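# Seat the loose gear on the gearbox's empty pin

## Task

Place the loose gear on the gearbox's free pin, meshed between the centre gear and the outer ring and resting flat and as low as the other two gears. At no point may it drop more than about a finger's width, nor be released from higher than the pin tops. While it is over the pin, open the fingers only after the pin is inside the gear's hole and its teeth line up with the ring's. Then, with the gripper empty, retreat so it is at least 11 cm from the gears.

## Robot and tools

Robot: one arm with a parallel two-finger gripper. Its fingers point along the gripper's +x axis and close along its y axis. The reported end_effector_position is the point midway between the finger pads, 3 to 4 cm short of the fingertips.

Scene frame: origin on the table top under the arm's base, +z up, +y to the left when facing along +x. Positions are in metres, orientation is the quaternion end_effector_quat_wxyz, and velocities are in m/s and rad/s. The base may be tilted relative to the table. The printed position can be off, more so at long reach.

execute_actions(actions): a list of actions that run in order. Each action is a table of 1 to 15 rows, one row per control step of 1/30 s. If it has fewer than 15 rows, the last row repeats until 15 steps are done, so each action lasts 0.5 s. A row holds 7 numbers in [-1, 1]: dx, dy, dz, rx, ry, rz, opening. The first six are an offset in the gripper's own axes from its measured pose at the start of that action. They are not absolute, and they are not added from row to row. For the first action of a call, that start pose is the last pose reported in this scene. A value of 1.0 means 0.6 m for dx to dz, and 180 degrees for rx, ry, rz, which together form one rotation vector. The opening is absolute: +1 is fully open (0.088 m), the empty fingers meet near -0.80, and values down to -1 close no further. Fully closing from open takes at least about 0.5 s. An empty list just returns state and images.

move(target, speed, blocking): target is one row of the same 7 numbers, an offset in gripper axes from the pose in the latest result that shows one. The gripper travels a straight path toward it that lasts 0.5 to 10 s; a path needing more is cut short at 10 s. Rotation takes the shorter way. speed is the path's top speed in m/s, from 0.002 to 0.5 with default 0.25, and turning is capped at twice that value in rad/s. The path ignores obstacles, the real gripper lags or strays and can exceed speed, especially with the arm stretched out. The opening is applied at the start. A faster move, or a target set further beyond a contact, presses harder. The result adds a 'move:' line giving the ending (done = at rest near target; off_target, moving, held, fault), the limits that acted and the distance from target. limits=paced means the sent pose was clipped. limits=held means a check blocked some steps, after which the arm may surge faster than speed. With blocking=false the result comes after 0.5 s while the arm keeps going. Use wait(0) to poll, and call wait or stop before any new execute_actions or move.

wait(seconds): 0 to 10 s. It holds the last command and returns early if a running move ends. stop(): brakes a running move, which needs room to do so; the fingers keep moving. zoom_image(camera, region): camera is cam_head_left, cam_head_right or cam_wrist (each 504x504), and region is [x0, y0, x1, y1] in pixels from the top-left, at most 504 by 504. show_instructions(): shows the reference images. finished_scene(scene): ends scene 1 or 2 for good, so the goal must already hold and stay held.

Control details: at each step the commanded pose is clipped to within 70 mm and 16 degrees of the measured pose. After an action the arm only goes as far as the last clipped pose, so keep sending the rest. 'Hand target' is what the controller currently aims at. If both cannot be met, position wins over orientation. Friction can leave the gripper short of the target or slightly tilted, and tiny moves may not happen at all, so check the pose after each move and correct any tilt. A 'pose unreachable' line means the clearance check changed or blocked the command; the mount counts as part of the arm.

Joint lines list waist, shoulder, elbow, wrist pitch, wrist yaw, wrist roll (rad, rad/s), then the finger-pad gap (m). Ranges: waist -3.054 to 3.054, shoulder 0 to 3.142, elbow 0 to 2.356, wrist pitch and yaw -1.571 to 1.571, roll -3.142 to 3.142. Torque readings include offsets, scale and noise, and are nonzero even in free air.

Gripping: grip_measured uses the same scale as the opening. To hold something, command an opening well below grip_measured; the further below, the harder the squeeze, up to about 34 N per pad. Readings may be off by about 1 mm. A fast close can press extra hard.

Cautions: a joint torque reaching its load limit (waist 17.2, shoulder 21.3, elbow 21.3, wrist pitch 5.61, wrist yaw 5.59, wrist roll 5.24 N m, held weight included) stops the arm for 10 s and drops the rest of the call. Holding loads heats the motors: MOTOR HOT appears from 50 °C, and at 95 °C an OVER-TEMPERATURE FAULT holds the arm, which can later lose power and go limp. Avoid drops, slips, slams, hard hits and hard pushes, and never let anything leave the table. Loose objects may get brief pushes from outside. Lower the gear gently, confirm in the camera images that it is seated on the pin and meshed before opening, then back away empty-handed. The robot keeps holding its last command while you think.

Each tool is called after "Call:" in YAML: its name, and indented under it one key for each argument.

Reference images:

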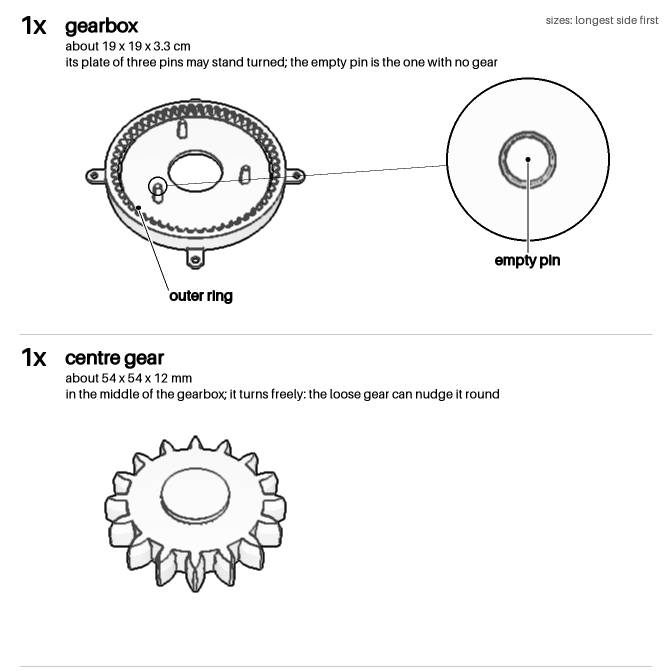

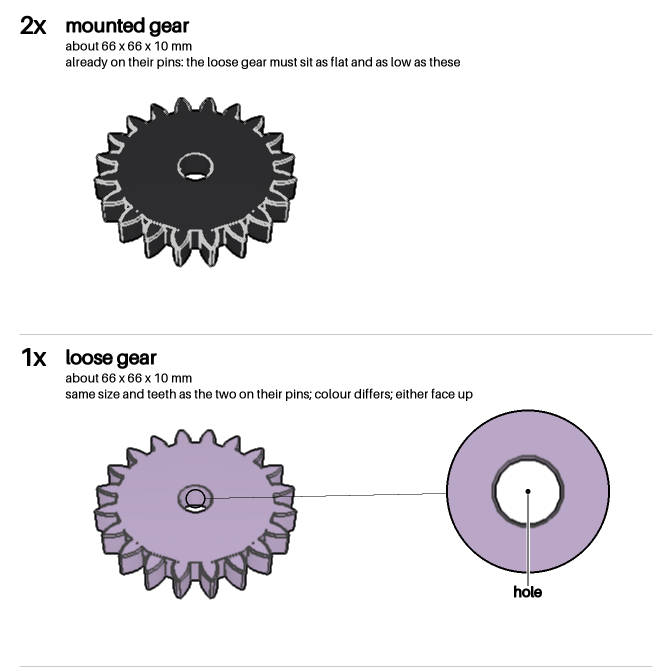

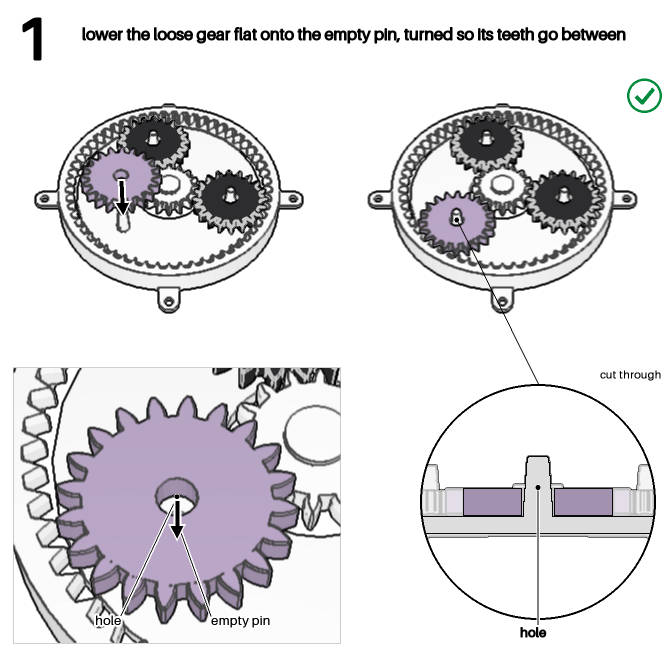

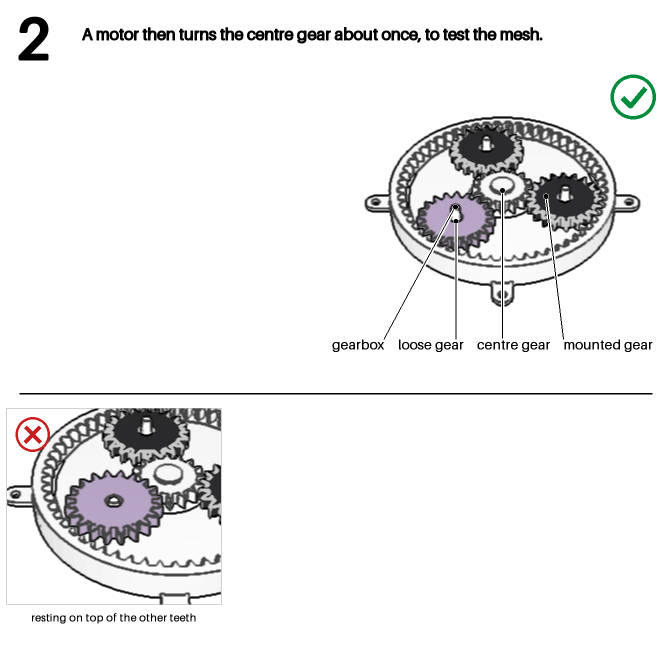

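## Session

Call:
execute_actions:
  actions: []

Scene clock: 0.00 s.
end_effector_position=(+0.3200, +0.1131, +0.3654) grip_measured=+0.818 end_effector_quat_wxyz=(+0.992, -0.094, -0.012, +0.087) end_effector_velocity=(+0.000, +0.001, +0.003) end_effector_angular_velocity=(-0.005, -0.017, +0.008)
Joint positions: [-0.03   0.872  0.663  0.262  0.    -0.008  0.079]
Joint velocities: [-0.002  0.002 -0.002  0.022 -0.007 -0.007 -0.   ]
Joint torques (N m, as the arm reports them, + toward a larger angle): no reading
Motor temperatures (°C, as the motors report them): [18 22 22 22 21 18]
Heat: hottest shoulder 22 °C (+0.0 °C/min).
Hand target: +0.320, +0.113, +0.365; +0.992, -0.094, -0.012, +0.087

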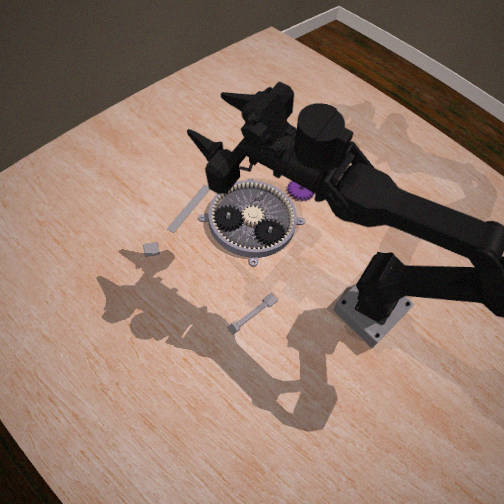

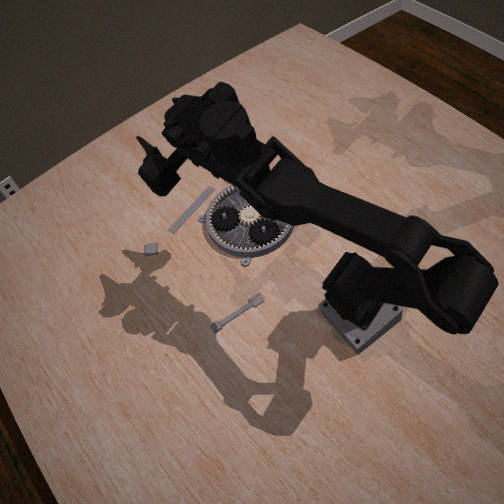

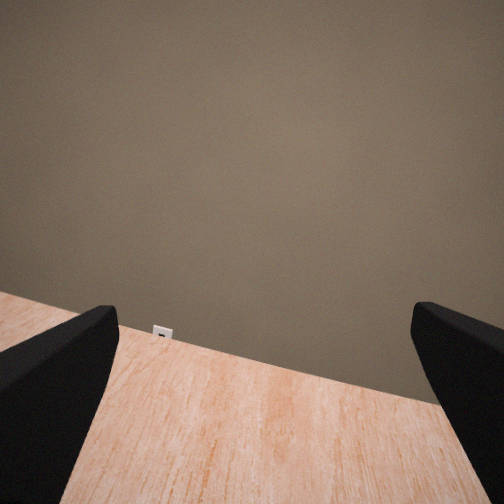

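Call:
move:
  target: [0,-0.1,-0.15,0.05,0.5,0.05,1]
  speed: 0.4

Scene clock: 5.13 s.
end_effector_position=(+0.3307, +0.0407, +0.2896) grip_measured=+0.981 end_effector_quat_wxyz=(+0.744, -0.064, +0.663, +0.060) end_effector_velocity=(-0.000, -0.001, +0.004) end_effector_angular_velocity=(-0.007, -0.007, -0.009)
Joint positions: [-0.302  1.744  1.859 -1.574 -0.203 -0.255  0.087]
Joint velocities: [-0.002 -0.002  0.012 -0.007  0.007  0.007 -0.   ]
Joint torques (N m, as the arm reports them, + toward a larger angle): [-1.77 -5.16  6.25  0.41  0.1  -0.17]
Motor temperatures (°C, as the motors report them): [18 22 23 22 21 18]
Heat: hottest elbow 23 °C (+11.7 °C/min).
Hand target: +0.333, +0.039, +0.288; +0.741, -0.066, +0.666, +0.059
Off the commanded pose: 0.004 m, 7 deg.
joint sent to its limit — the command would take joint 4 (wrist pitch) past its lower limit, so that joint was sent only as far as its limit.
move: off_target

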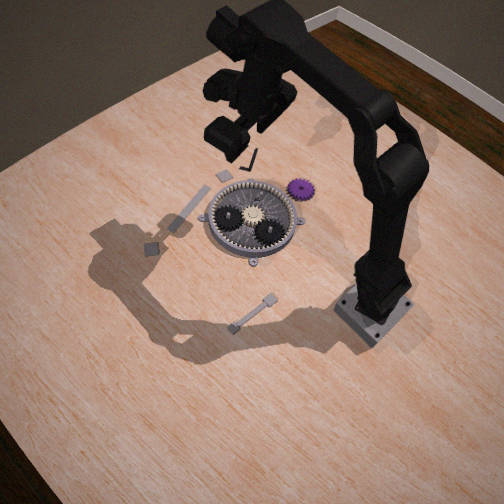

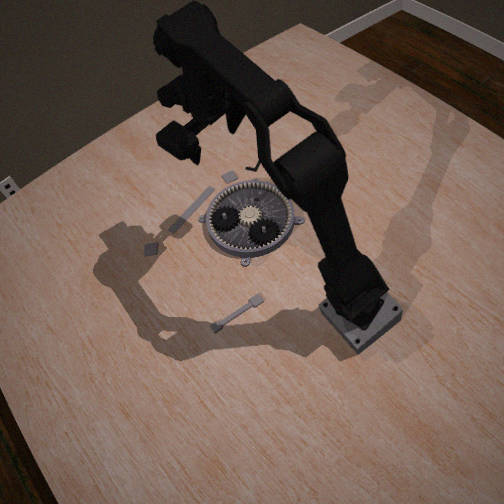

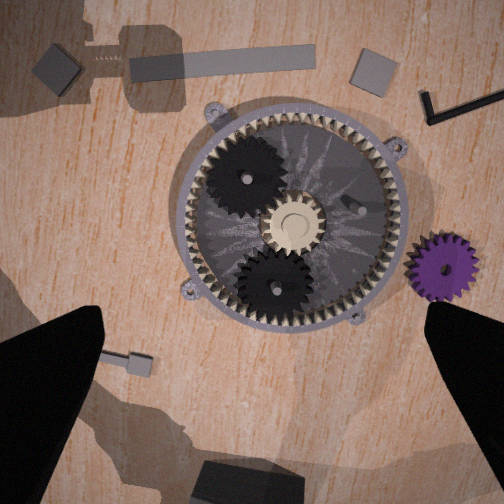

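Call:
move:
  target: [0.2,-0.27,0,0,0.037,0,1]

Call:
move:
  target: [0,0,0,0.45,0,0,1]
  speed: 0.5

Scene clock: 11.37 s.
end_effector_position=(+0.3712, -0.1149, +0.1763) grip_measured=+0.981 end_effector_quat_wxyz=(+0.706, -0.065, +0.703, +0.056) end_effector_velocity=(-0.003, -0.003, -0.001) end_effector_angular_velocity=(-0.002, +0.013, +0.013)
Joint positions: [-0.614  2.096  1.783 -1.31  -0.168 -0.589  0.087]
Joint velocities: [-0.007  0.002 -0.002 -0.007  0.007 -0.022 -0.   ]
Joint torques (N m, as the arm reports them, + toward a larger angle): [-2.03 -6.92  6.39  0.63  0.1  -0.17]
Motor temperatures (°C, as the motors report them): [18 22 24 22 21 18]
Heat: hottest elbow 24 °C (+10.6 °C/min).
Hand target: +0.373, -0.118, +0.172; +0.704, -0.067, +0.705, +0.056
Off the commanded pose: 0.005 m, 0 deg.
move: done

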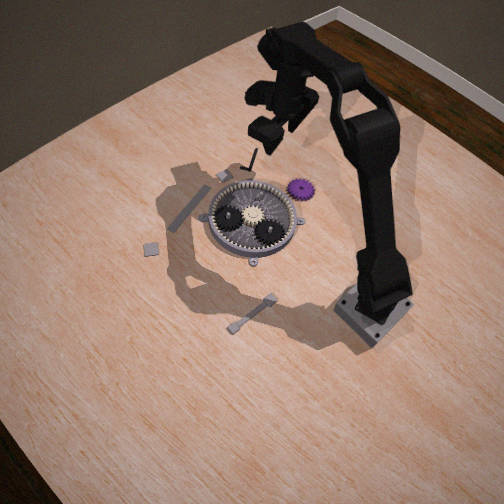

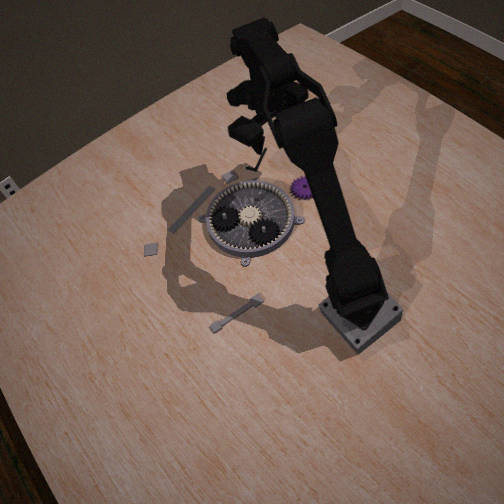

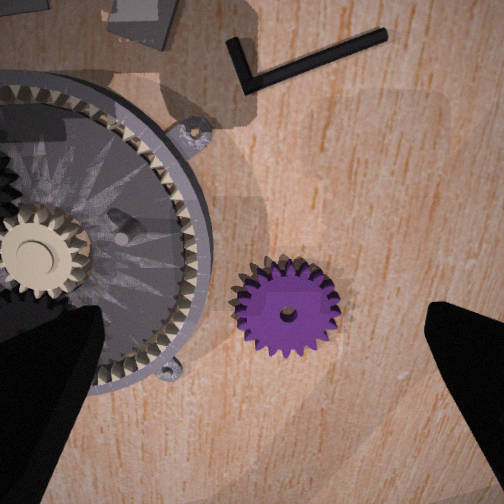

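Scene clock: 13.40 s.
end_effector_position=(+0.3712, -0.1149, +0.1763) grip_measured=+0.981 end_effector_quat_wxyz=(+0.580, +0.407, +0.572, -0.412) end_effector_velocity=(-0.004, +0.004, +0.000) end_effector_angular_velocity=(+0.029, +0.010, -0.013)
Joint positions: [-0.614  2.096  1.783 -1.31  -0.168  0.819  0.087]
Joint velocities: [-0.002 -0.002 -0.002 -0.022 -0.022  0.007 -0.   ]
Joint torques (N m, as the arm reports them, + toward a larger angle): [-2.04 -8.83  5.27  0.43 -0.02  0.13]
Motor temperatures (°C, as the motors report them): [18 23 24 22 21 18]
Heat: hottest elbow 24 °C (+9.0 °C/min).
Hand target: +0.371, -0.115, +0.176; +0.579, +0.409, +0.571, -0.414
Off the commanded pose: 0.000 m, 0 deg.
move: done

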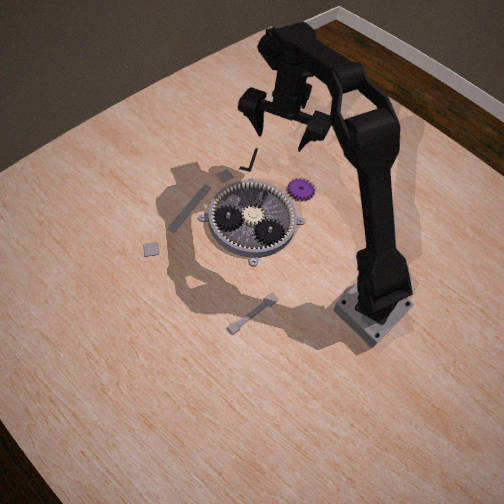

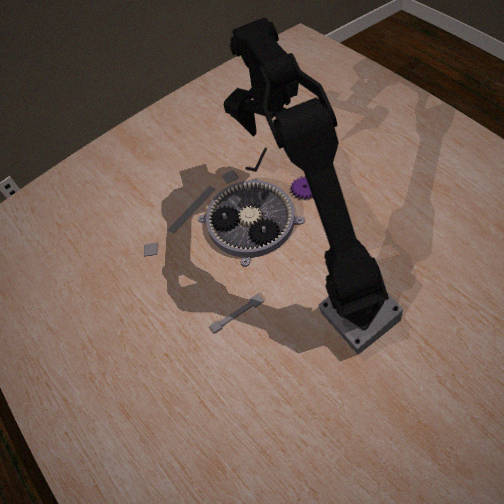

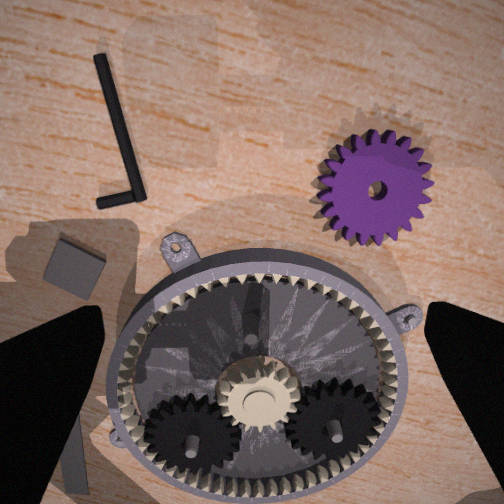

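Call:
move:
  target: [0.16,-0.113,0.008,0,0,0,1]

Scene clock: 17.87 s.
end_effector_position=(+0.3127, -0.1433, +0.0789) grip_measured=+0.981 end_effector_quat_wxyz=(+0.578, +0.410, +0.573, -0.412) end_effector_velocity=(-0.003, +0.002, -0.003) end_effector_angular_velocity=(+0.010, +0.002, +0.004)
Joint positions: [-0.705  2.047  1.281 -0.876 -0.166  0.729  0.087]
Joint velocities: [-0.002 -0.002 -0.017  0.007 -0.007 -0.007  0.   ]
Joint torques (N m, as the arm reports them, + toward a larger angle): [-1.92 -9.14  3.4   0.69  0.11 -0.14]
Motor temperatures (°C, as the motors report them): [18 24 24 22 21 18]
Heat: hottest shoulder 24 °C (+6.7 °C/min).
Hand target: +0.310, -0.143, +0.080; +0.580, +0.408, +0.572, -0.412
Off the commanded pose: 0.004 m, 0 deg.
move: done

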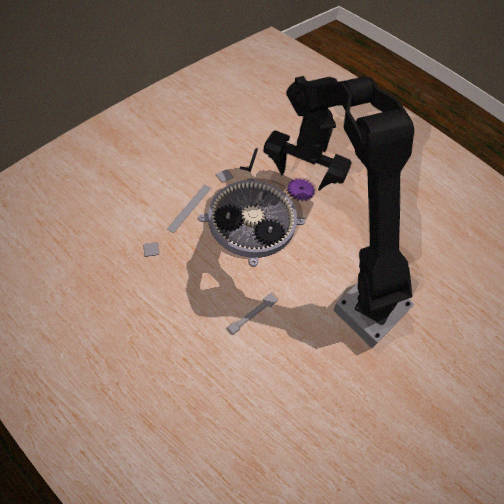

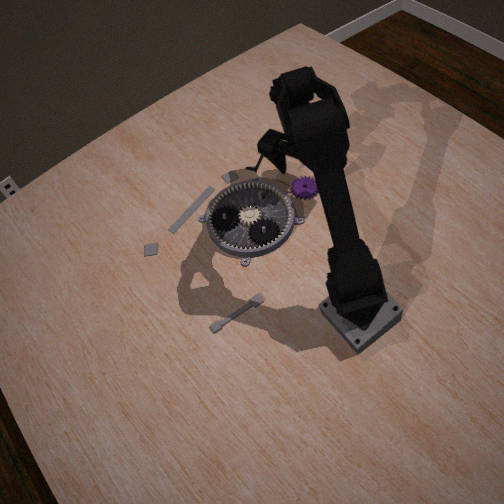

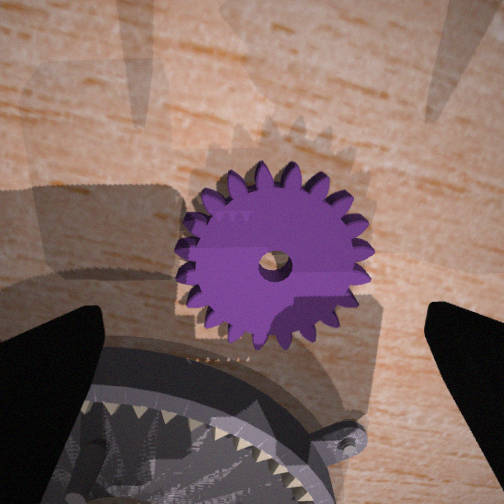

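Call:
move:
  target: [0.05,-0.01,0,0.12,0,0,1]
  speed: 0.15

Scene clock: 24.33 s.
end_effector_position=(+0.3122, -0.1474, +0.0569) grip_measured=+0.981 end_effector_quat_wxyz=(+0.502, +0.511, +0.479, -0.508) end_effector_velocity=(-0.004, +0.003, +0.000) end_effector_angular_velocity=(+0.017, +0.015, -0.013)
Joint positions: [-0.705  2.074  1.22  -0.764 -0.166  1.102  0.087]
Joint velocities: [-0.002 -0.002 -0.002 -0.022 -0.007  0.007 -0.   ]
Joint torques (N m, as the arm reports them, + toward a larger angle): [-1.48 -6.19  3.31  0.72 -0.01  0.1 ]
Motor temperatures (°C, as the motors report them): [18 26 24 22 21 18]
Heat: hottest shoulder 26 °C (+9.9 °C/min).
Hand target: +0.307, -0.145, +0.049; +0.491, +0.511, +0.486, -0.512
Off the commanded pose: 0.010 m, 2 deg.
move: off_target

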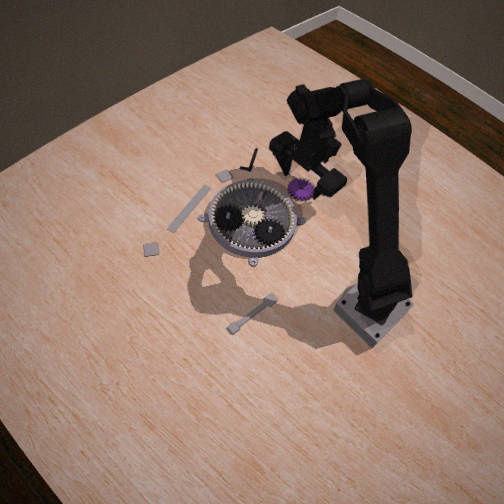

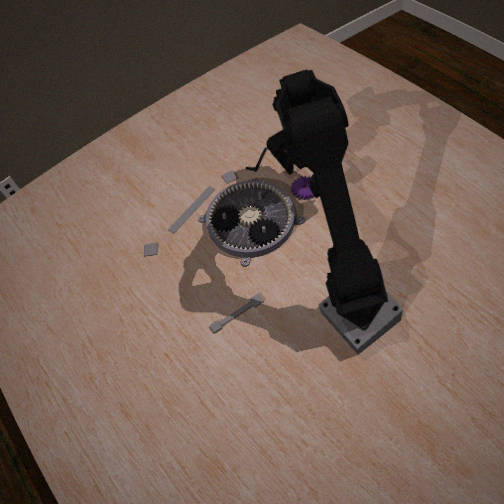

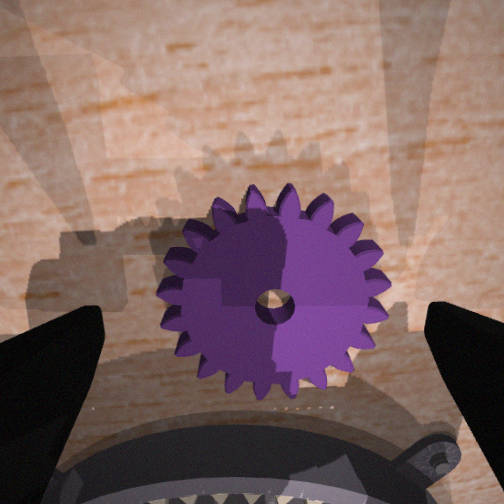

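Call:
move:
  target: [0.04,-0.012,-0.006,-0.015,0.012,-0.015,1]
  speed: 0.06

Scene clock: 29.33 s.
end_effector_position=(+0.3097, -0.1471, +0.0431) grip_measured=+0.980 end_effector_quat_wxyz=(+0.501, +0.499, +0.500, -0.499) end_effector_velocity=(-0.002, -0.000, +0.001) end_effector_angular_velocity=(+0.010, +0.001, -0.001)
Joint positions: [-0.703  2.116  1.219 -0.752 -0.171  1.058  0.087]
Joint velocities: [-0.007 -0.002 -0.002 -0.007 -0.007 -0.007 -0.   ]
Joint torques (N m, as the arm reports them, + toward a larger angle): [-1.19 -5.36  3.6   0.83 -0.24 -0.19]
Motor temperatures (°C, as the motors report them): [18 26 24 22 21 18]
Heat: hottest shoulder 26 °C (+8.2 °C/min).
Hand target: +0.306, -0.144, +0.033; +0.492, +0.497, +0.512, -0.498
Off the commanded pose: 0.012 m, 2 deg.
move: off_target

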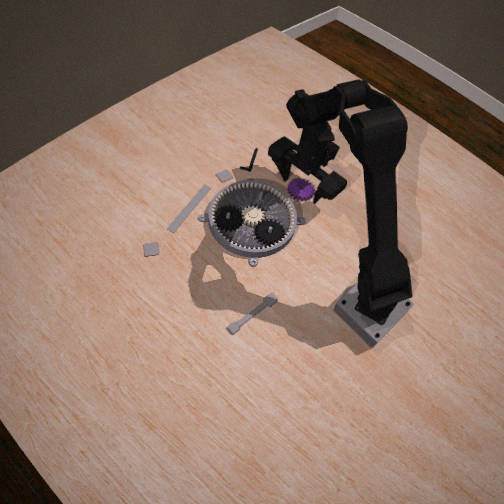

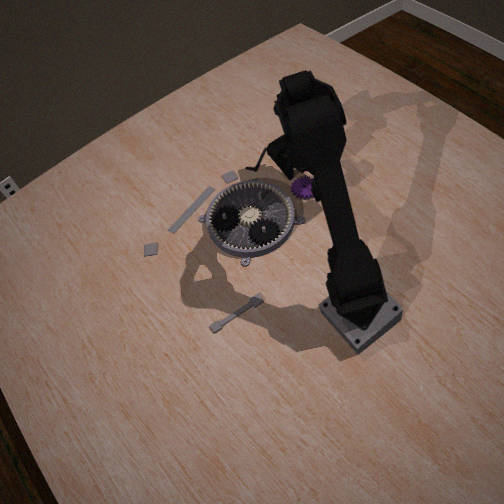

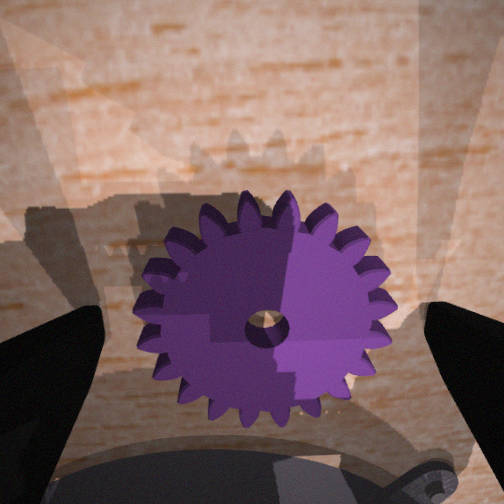

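Call:
move:
  target: [0,0,0,0,0,0,0.1]

Call:
move:
  target: [-0.1,0,0,0,0,0,0.1]
  speed: 0.12

Call:
move:
  target: [0,0.072,-0.17,-0.1,0,0,0.1]
  speed: 0.15

Scene clock: 34.97 s.
end_effector_position=(+0.3107, -0.1469, +0.0428) grip_measured=+0.501 end_effector_quat_wxyz=(+0.502, +0.502, +0.500, -0.496) end_effector_velocity=(-0.000, +0.001, +0.001) end_effector_angular_velocity=(+0.007, -0.002, +0.005)
Joint positions: [-0.704  2.116  1.219 -0.747 -0.177  1.056  0.064]
Joint velocities: [-0.002 -0.002  0.002 -0.007 -0.007 -0.007 -0.   ]
Joint torques (N m, as the arm reports them, + toward a larger angle): [-1.67 -8.05  4.46  0.01  0.22  0.04]
Motor temperatures (°C, as the motors report them): [18 26 24 22 22 18]
Heat: hottest shoulder 26 °C (+6.9 °C/min).
Hand target: +0.310, -0.147, +0.043; +0.501, +0.500, +0.500, -0.499
Off the commanded pose: 0.001 m, 0 deg.
move: done

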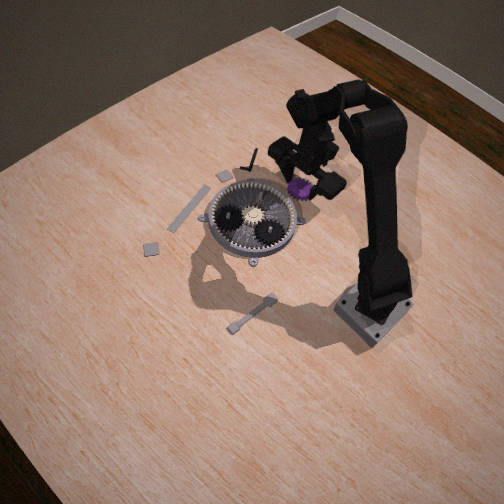

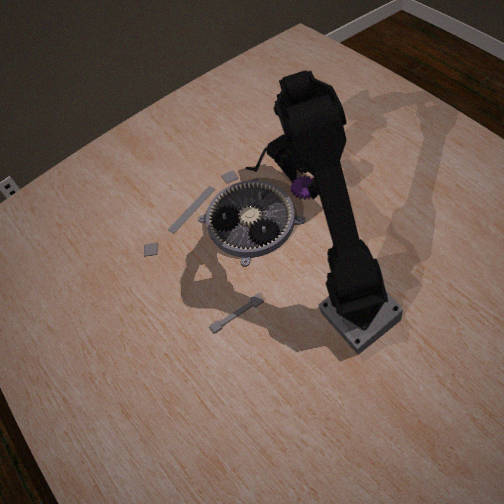

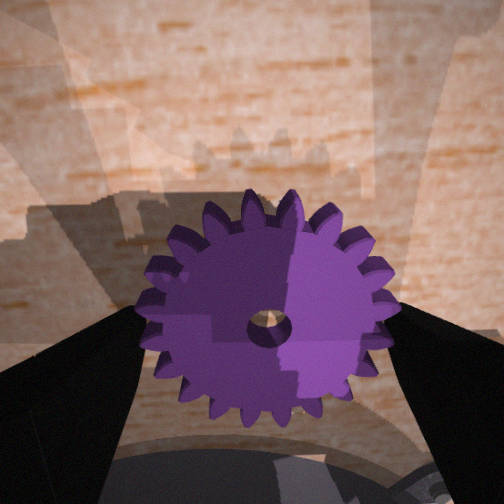

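Scene clock: 35.90 s.
end_effector_position=(+0.3070, -0.1453, +0.0964) grip_measured=+0.501 end_effector_quat_wxyz=(+0.494, +0.502, +0.505, -0.499) end_effector_velocity=(-0.003, -0.000, +0.003) end_effector_angular_velocity=(-0.000, +0.014, +0.003)
Joint positions: [-0.732  2.026  1.32  -0.963 -0.177  1.031  0.064]
Joint velocities: [-0.002 -0.002  0.007 -0.022  0.007 -0.007 -0.   ]
Joint torques (N m, as the arm reports them, + toward a larger angle): [-1.91 -9.01  6.02  0.11  0.08 -0.17]
Motor temperatures (°C, as the motors report them): [18 26 24 22 22 18]
Heat: hottest shoulder 26 °C (+6.7 °C/min).
Hand target: +0.310, -0.147, +0.103; +0.502, +0.502, +0.500, -0.496
Off the commanded pose: 0.007 m, 1 deg.
move: done

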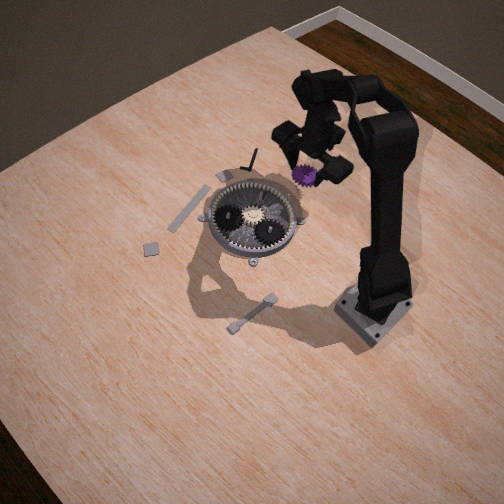

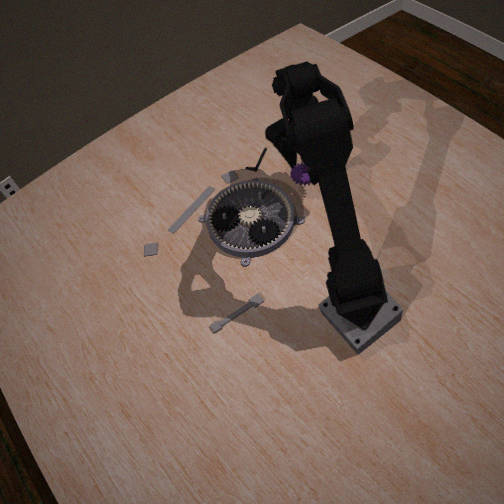

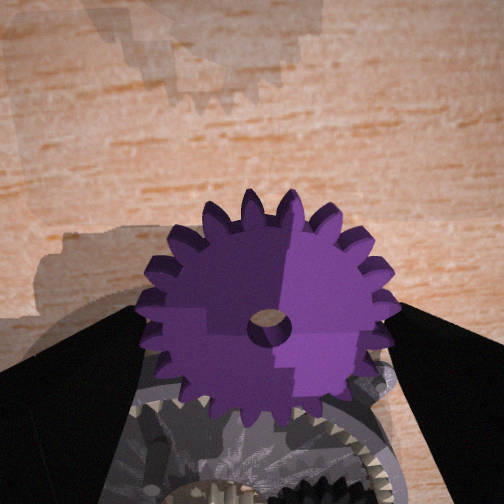

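Scene clock: 37.37 s.
end_effector_position=(+0.3466, -0.0449, +0.0919) grip_measured=+0.500 end_effector_quat_wxyz=(+0.560, +0.417, +0.580, -0.419) end_effector_velocity=(+0.001, +0.000, +0.003) end_effector_angular_velocity=(+0.007, -0.005, +0.005)
Joint positions: [-0.428  1.999  1.347 -0.975 -0.194  1.031  0.064]
Joint velocities: [-0.002 -0.002  0.007 -0.007 -0.007 -0.007  0.   ]
Joint torques (N m, as the arm reports them, + toward a larger angle): [-1.64 -9.08  6.    0.07 -0.17 -0.08]
Motor temperatures (°C, as the motors report them): [18 26 24 22 22 18]
Heat: hottest shoulder 26 °C (+6.4 °C/min).
Hand target: +0.350, -0.043, +0.098; +0.567, +0.419, +0.577, -0.413
Off the commanded pose: 0.007 m, 1 deg.
move: done

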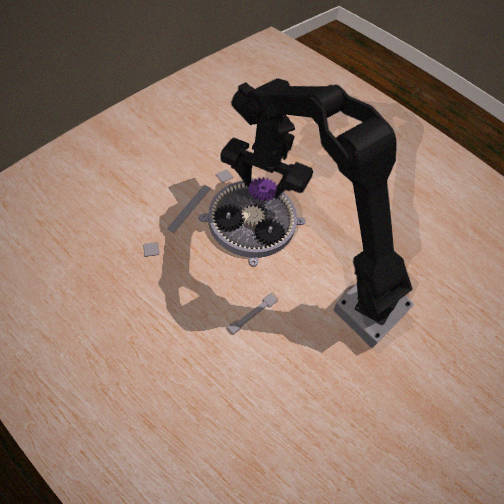

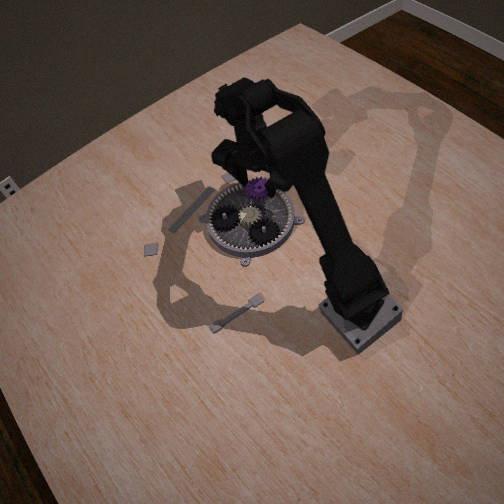

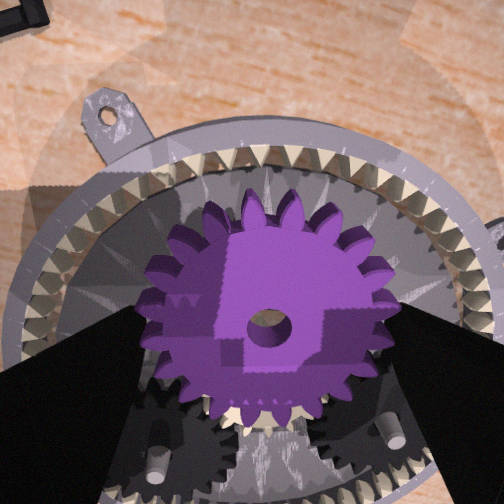

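Call:
move:
  target: [0.028,0.01,0.008,0,0,0,0.1]
  speed: 0.05

Scene clock: 44.57 s.
end_effector_position=(+0.3542, -0.0475, +0.0807) grip_measured=+0.502 end_effector_quat_wxyz=(+0.566, +0.418, +0.577, -0.416) end_effector_velocity=(-0.003, +0.003, -0.001) end_effector_angular_velocity=(+0.024, +0.006, +0.002)
Joint positions: [-0.424  2.033  1.348 -0.927 -0.194  1.032  0.064]
Joint velocities: [-0.002 -0.002 -0.007 -0.007 -0.022 -0.007  0.   ]
Joint torques (N m, as the arm reports them, + toward a larger angle): [-1.66 -6.45  4.71  0.61 -0.03  0.13]
Motor temperatures (°C, as the motors report them): [18 27 25 22 22 18]
Heat: hottest shoulder 27 °C (+6.7 °C/min).
Hand target: +0.353, -0.047, +0.075; +0.560, +0.417, +0.580, -0.419
Off the commanded pose: 0.006 m, 1 deg.
move: done

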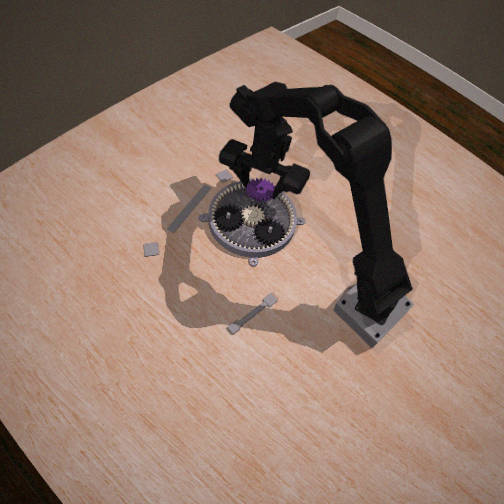

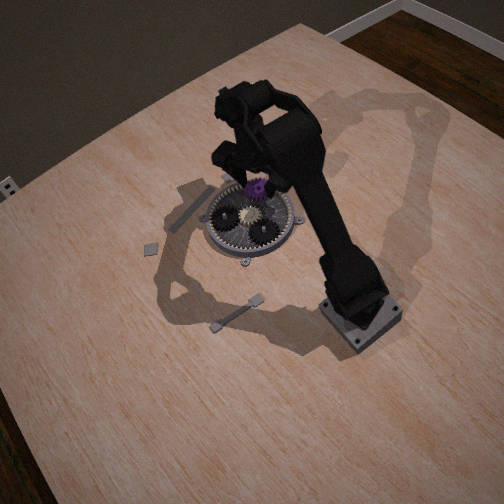

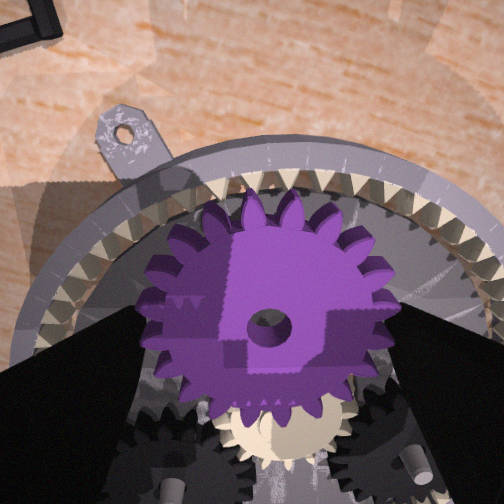

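Call:
move:
  target: [0.008,0,0.01,0,0,0,0.1]
  speed: 0.03

Call:
zoom_image:
  camera: "cam_wrist"
  region: [170,150,370,350]

Scene clock: 50.80 s.
end_effector_position=(+0.3556, -0.0513, +0.0801) grip_measured=+0.502 end_effector_quat_wxyz=(+0.568, +0.420, +0.574, -0.415) end_effector_velocity=(+0.000, -0.002, -0.001) end_effector_angular_velocity=(-0.008, -0.001, +0.020)
Joint positions: [-0.433  2.036  1.348 -0.917 -0.194  1.026  0.064]
Joint velocities: [-0.002  0.002 -0.002  0.007  0.007 -0.022  0.001]
Joint torques (N m, as the arm reports them, + toward a larger angle): [-2.11 -6.42  5.28  0.61  0.   -0.16]
Motor temperatures (°C, as the motors report them): [18 27 25 22 21 18]
Heat: hottest shoulder 27 °C (+5.9 °C/min).
Hand target: +0.356, -0.053, +0.076; +0.566, +0.418, +0.576, -0.416
Off the commanded pose: 0.005 m, 0 deg.
move: done

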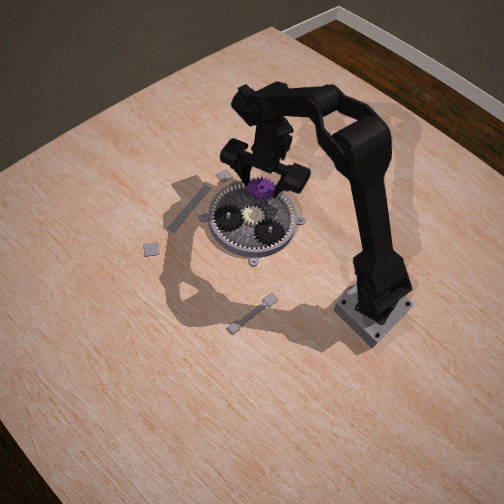

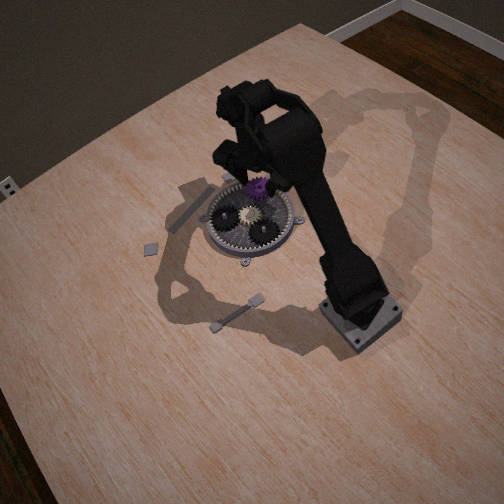

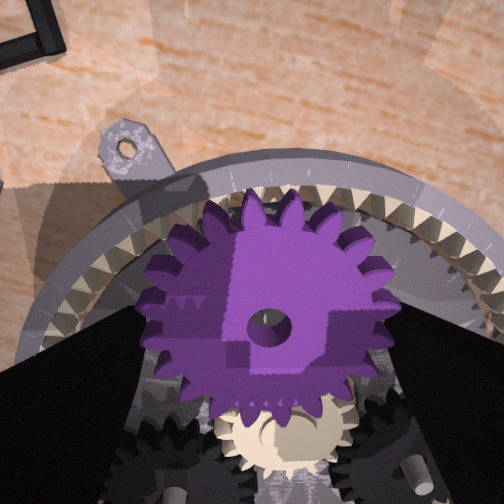

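Region (170, 150, 370, 350) of cam_wrist's 504x504 image, scaled by 2.520, with more detail than that image has.

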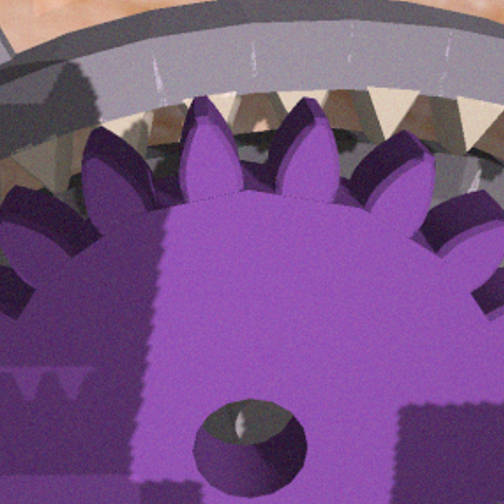

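Call:
move:
  target: [0.004,-0.009,-0.008,0,0,0,0.1]
  speed: 0.03

Call:
zoom_image:
  camera: "cam_wrist"
  region: [170,150,370,350]

Scene clock: 58.47 s.
end_effector_position=(+0.3514, -0.0504, +0.0767) grip_measured=+0.502 end_effector_quat_wxyz=(+0.568, +0.419, +0.575, -0.415) end_effector_velocity=(-0.006, +0.001, -0.002) end_effector_angular_velocity=(-0.003, +0.018, +0.007)
Joint positions: [-0.431  2.028  1.321 -0.9   -0.194  1.026  0.064]
Joint velocities: [ 0.002 -0.007 -0.017 -0.007  0.007 -0.007 -0.002]
Joint torques (N m, as the arm reports them, + toward a larger angle): [-1.57 -9.28  3.36  0.62 -0.04  0.13]
Motor temperatures (°C, as the motors report them): [18 28 25 22 21 18]
Heat: hottest shoulder 28 °C (+6.2 °C/min).
Hand target: +0.349, -0.048, +0.078; +0.568, +0.420, +0.574, -0.415
Off the commanded pose: 0.003 m, 0 deg.
move: done

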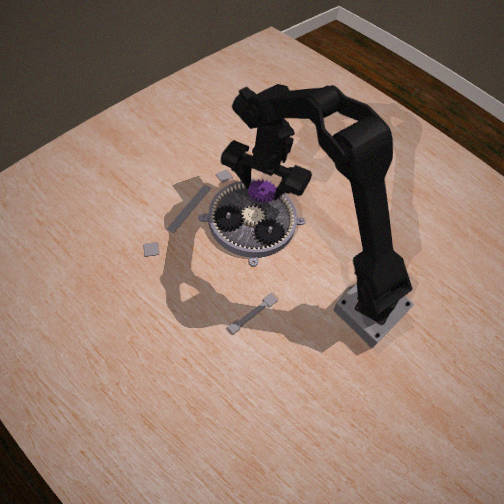

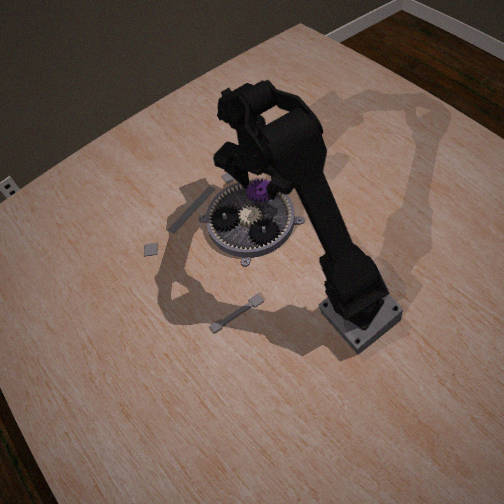

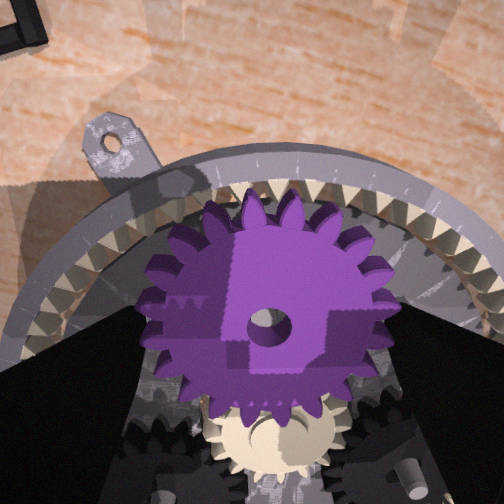

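Region (170, 150, 370, 350) of cam_wrist's 504x504 image, scaled by 2.520, with more detail than that image has.

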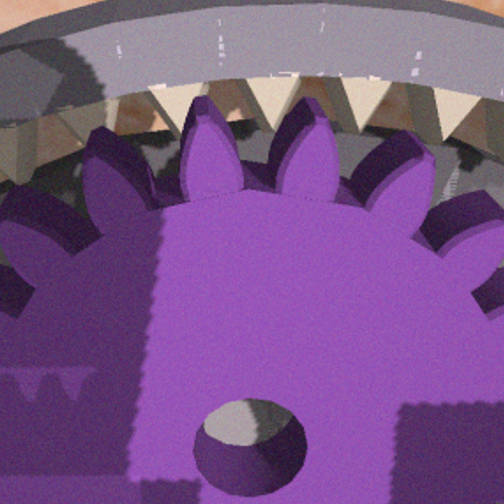

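Call:
move:
  target: [0.018,0,-0.006,0.022,0,0,0.1]
  speed: 0.02

Call:
zoom_image:
  camera: "cam_wrist"
  region: [170,150,370,350]

Scene clock: 65.03 s.
end_effector_position=(+0.3572, -0.0489, +0.0751) grip_measured=+0.502 end_effector_quat_wxyz=(+0.563, +0.441, +0.552, -0.429) end_effector_velocity=(+0.001, -0.000, +0.000) end_effector_angular_velocity=(-0.009, -0.005, -0.004)
Joint positions: [-0.423  2.027  1.314 -0.864 -0.195  1.104  0.064]
Joint velocities: [ 0.002 -0.002 -0.002  0.007  0.007  0.007  0.001]
Joint torques (N m, as the arm reports them, + toward a larger angle): [-1.25 -6.94  2.46  0.86  0.    0.14]
Motor temperatures (°C, as the motors report them): [18 28 25 22 21 18]
Heat: hottest shoulder 28 °C (+5.1 °C/min).
Hand target: +0.350, -0.047, +0.066; +0.553, +0.438, +0.560, -0.435
Off the commanded pose: 0.012 m, 2 deg.
move: off_target

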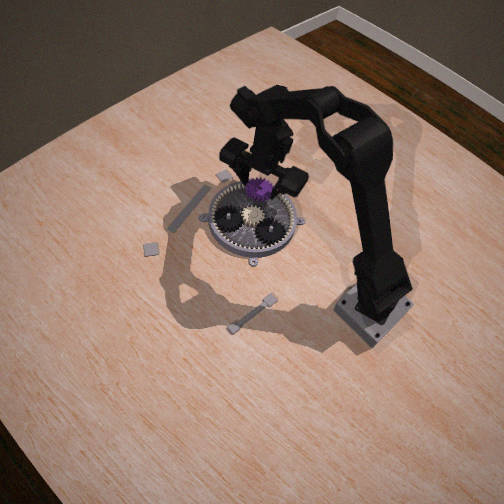

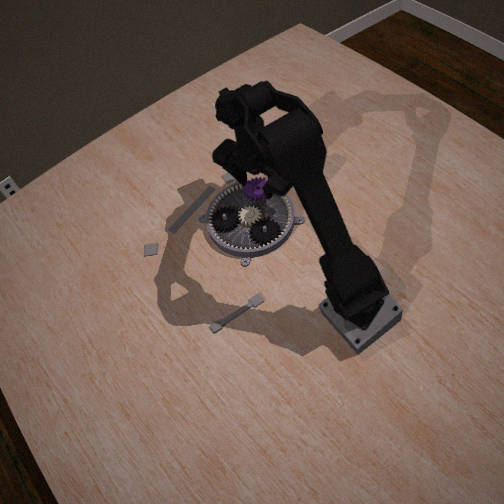

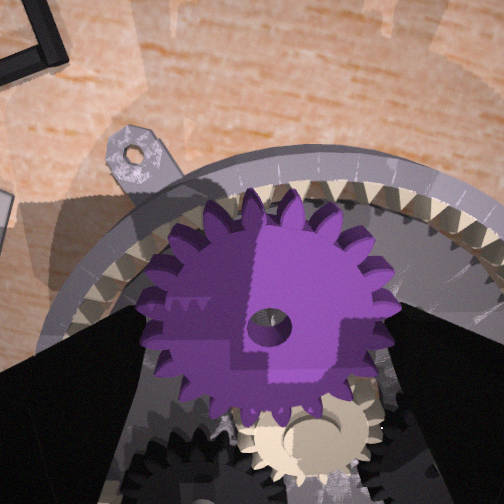

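Region (170, 150, 370, 350) of cam_wrist's 504x504 image, scaled by 2.520, with more detail than that image has.

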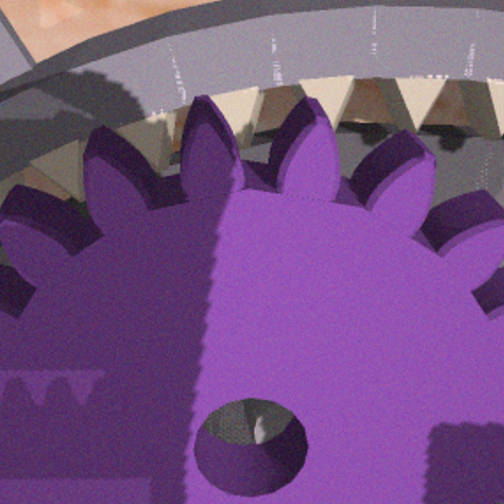

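Call:
move:
  target: [0.008,-0.013,-0.004,0,0.002,-0.016,0.1]
  speed: 0.02

Call:
zoom_image:
  camera: "cam_wrist"
  region: [170,150,370,350]

Scene clock: 75.67 s.
end_effector_position=(+0.3504, -0.0478, +0.0743) grip_measured=+0.502 end_effector_quat_wxyz=(+0.553, +0.433, +0.560, -0.439) end_effector_velocity=(-0.002, +0.001, +0.000) end_effector_angular_velocity=(+0.009, +0.005, +0.003)
Joint positions: [-0.419  2.028  1.314 -0.895 -0.183  1.105  0.064]
Joint velocities: [-0.002 -0.002 -0.002 -0.007 -0.007 -0.007 -0.002]
Joint torques (N m, as the arm reports them, + toward a larger angle): [-1.72 -6.54  4.97  0.13  0.19 -0.14]
Motor temperatures (°C, as the motors report them): [18 28 25 22 21 18]
Heat: hottest shoulder 28 °C (+4.0 °C/min).
Hand target: +0.349, -0.048, +0.070; +0.550, +0.428, +0.565, -0.442
Off the commanded pose: 0.004 m, 1 deg.
move: done

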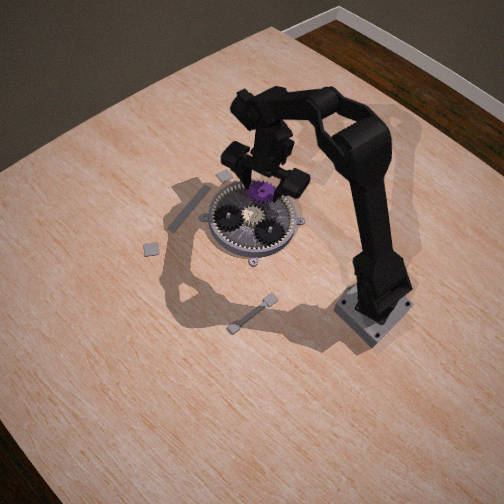

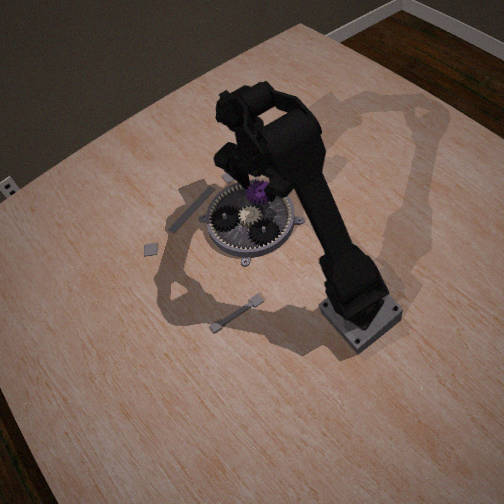

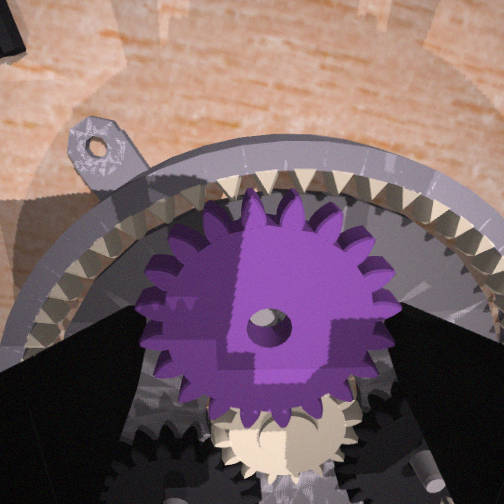

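Region (170, 150, 370, 350) of cam_wrist's 504x504 image, scaled by 2.520, with more detail than that image has.

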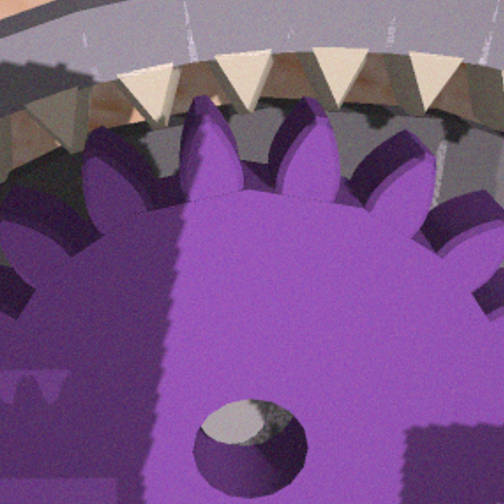

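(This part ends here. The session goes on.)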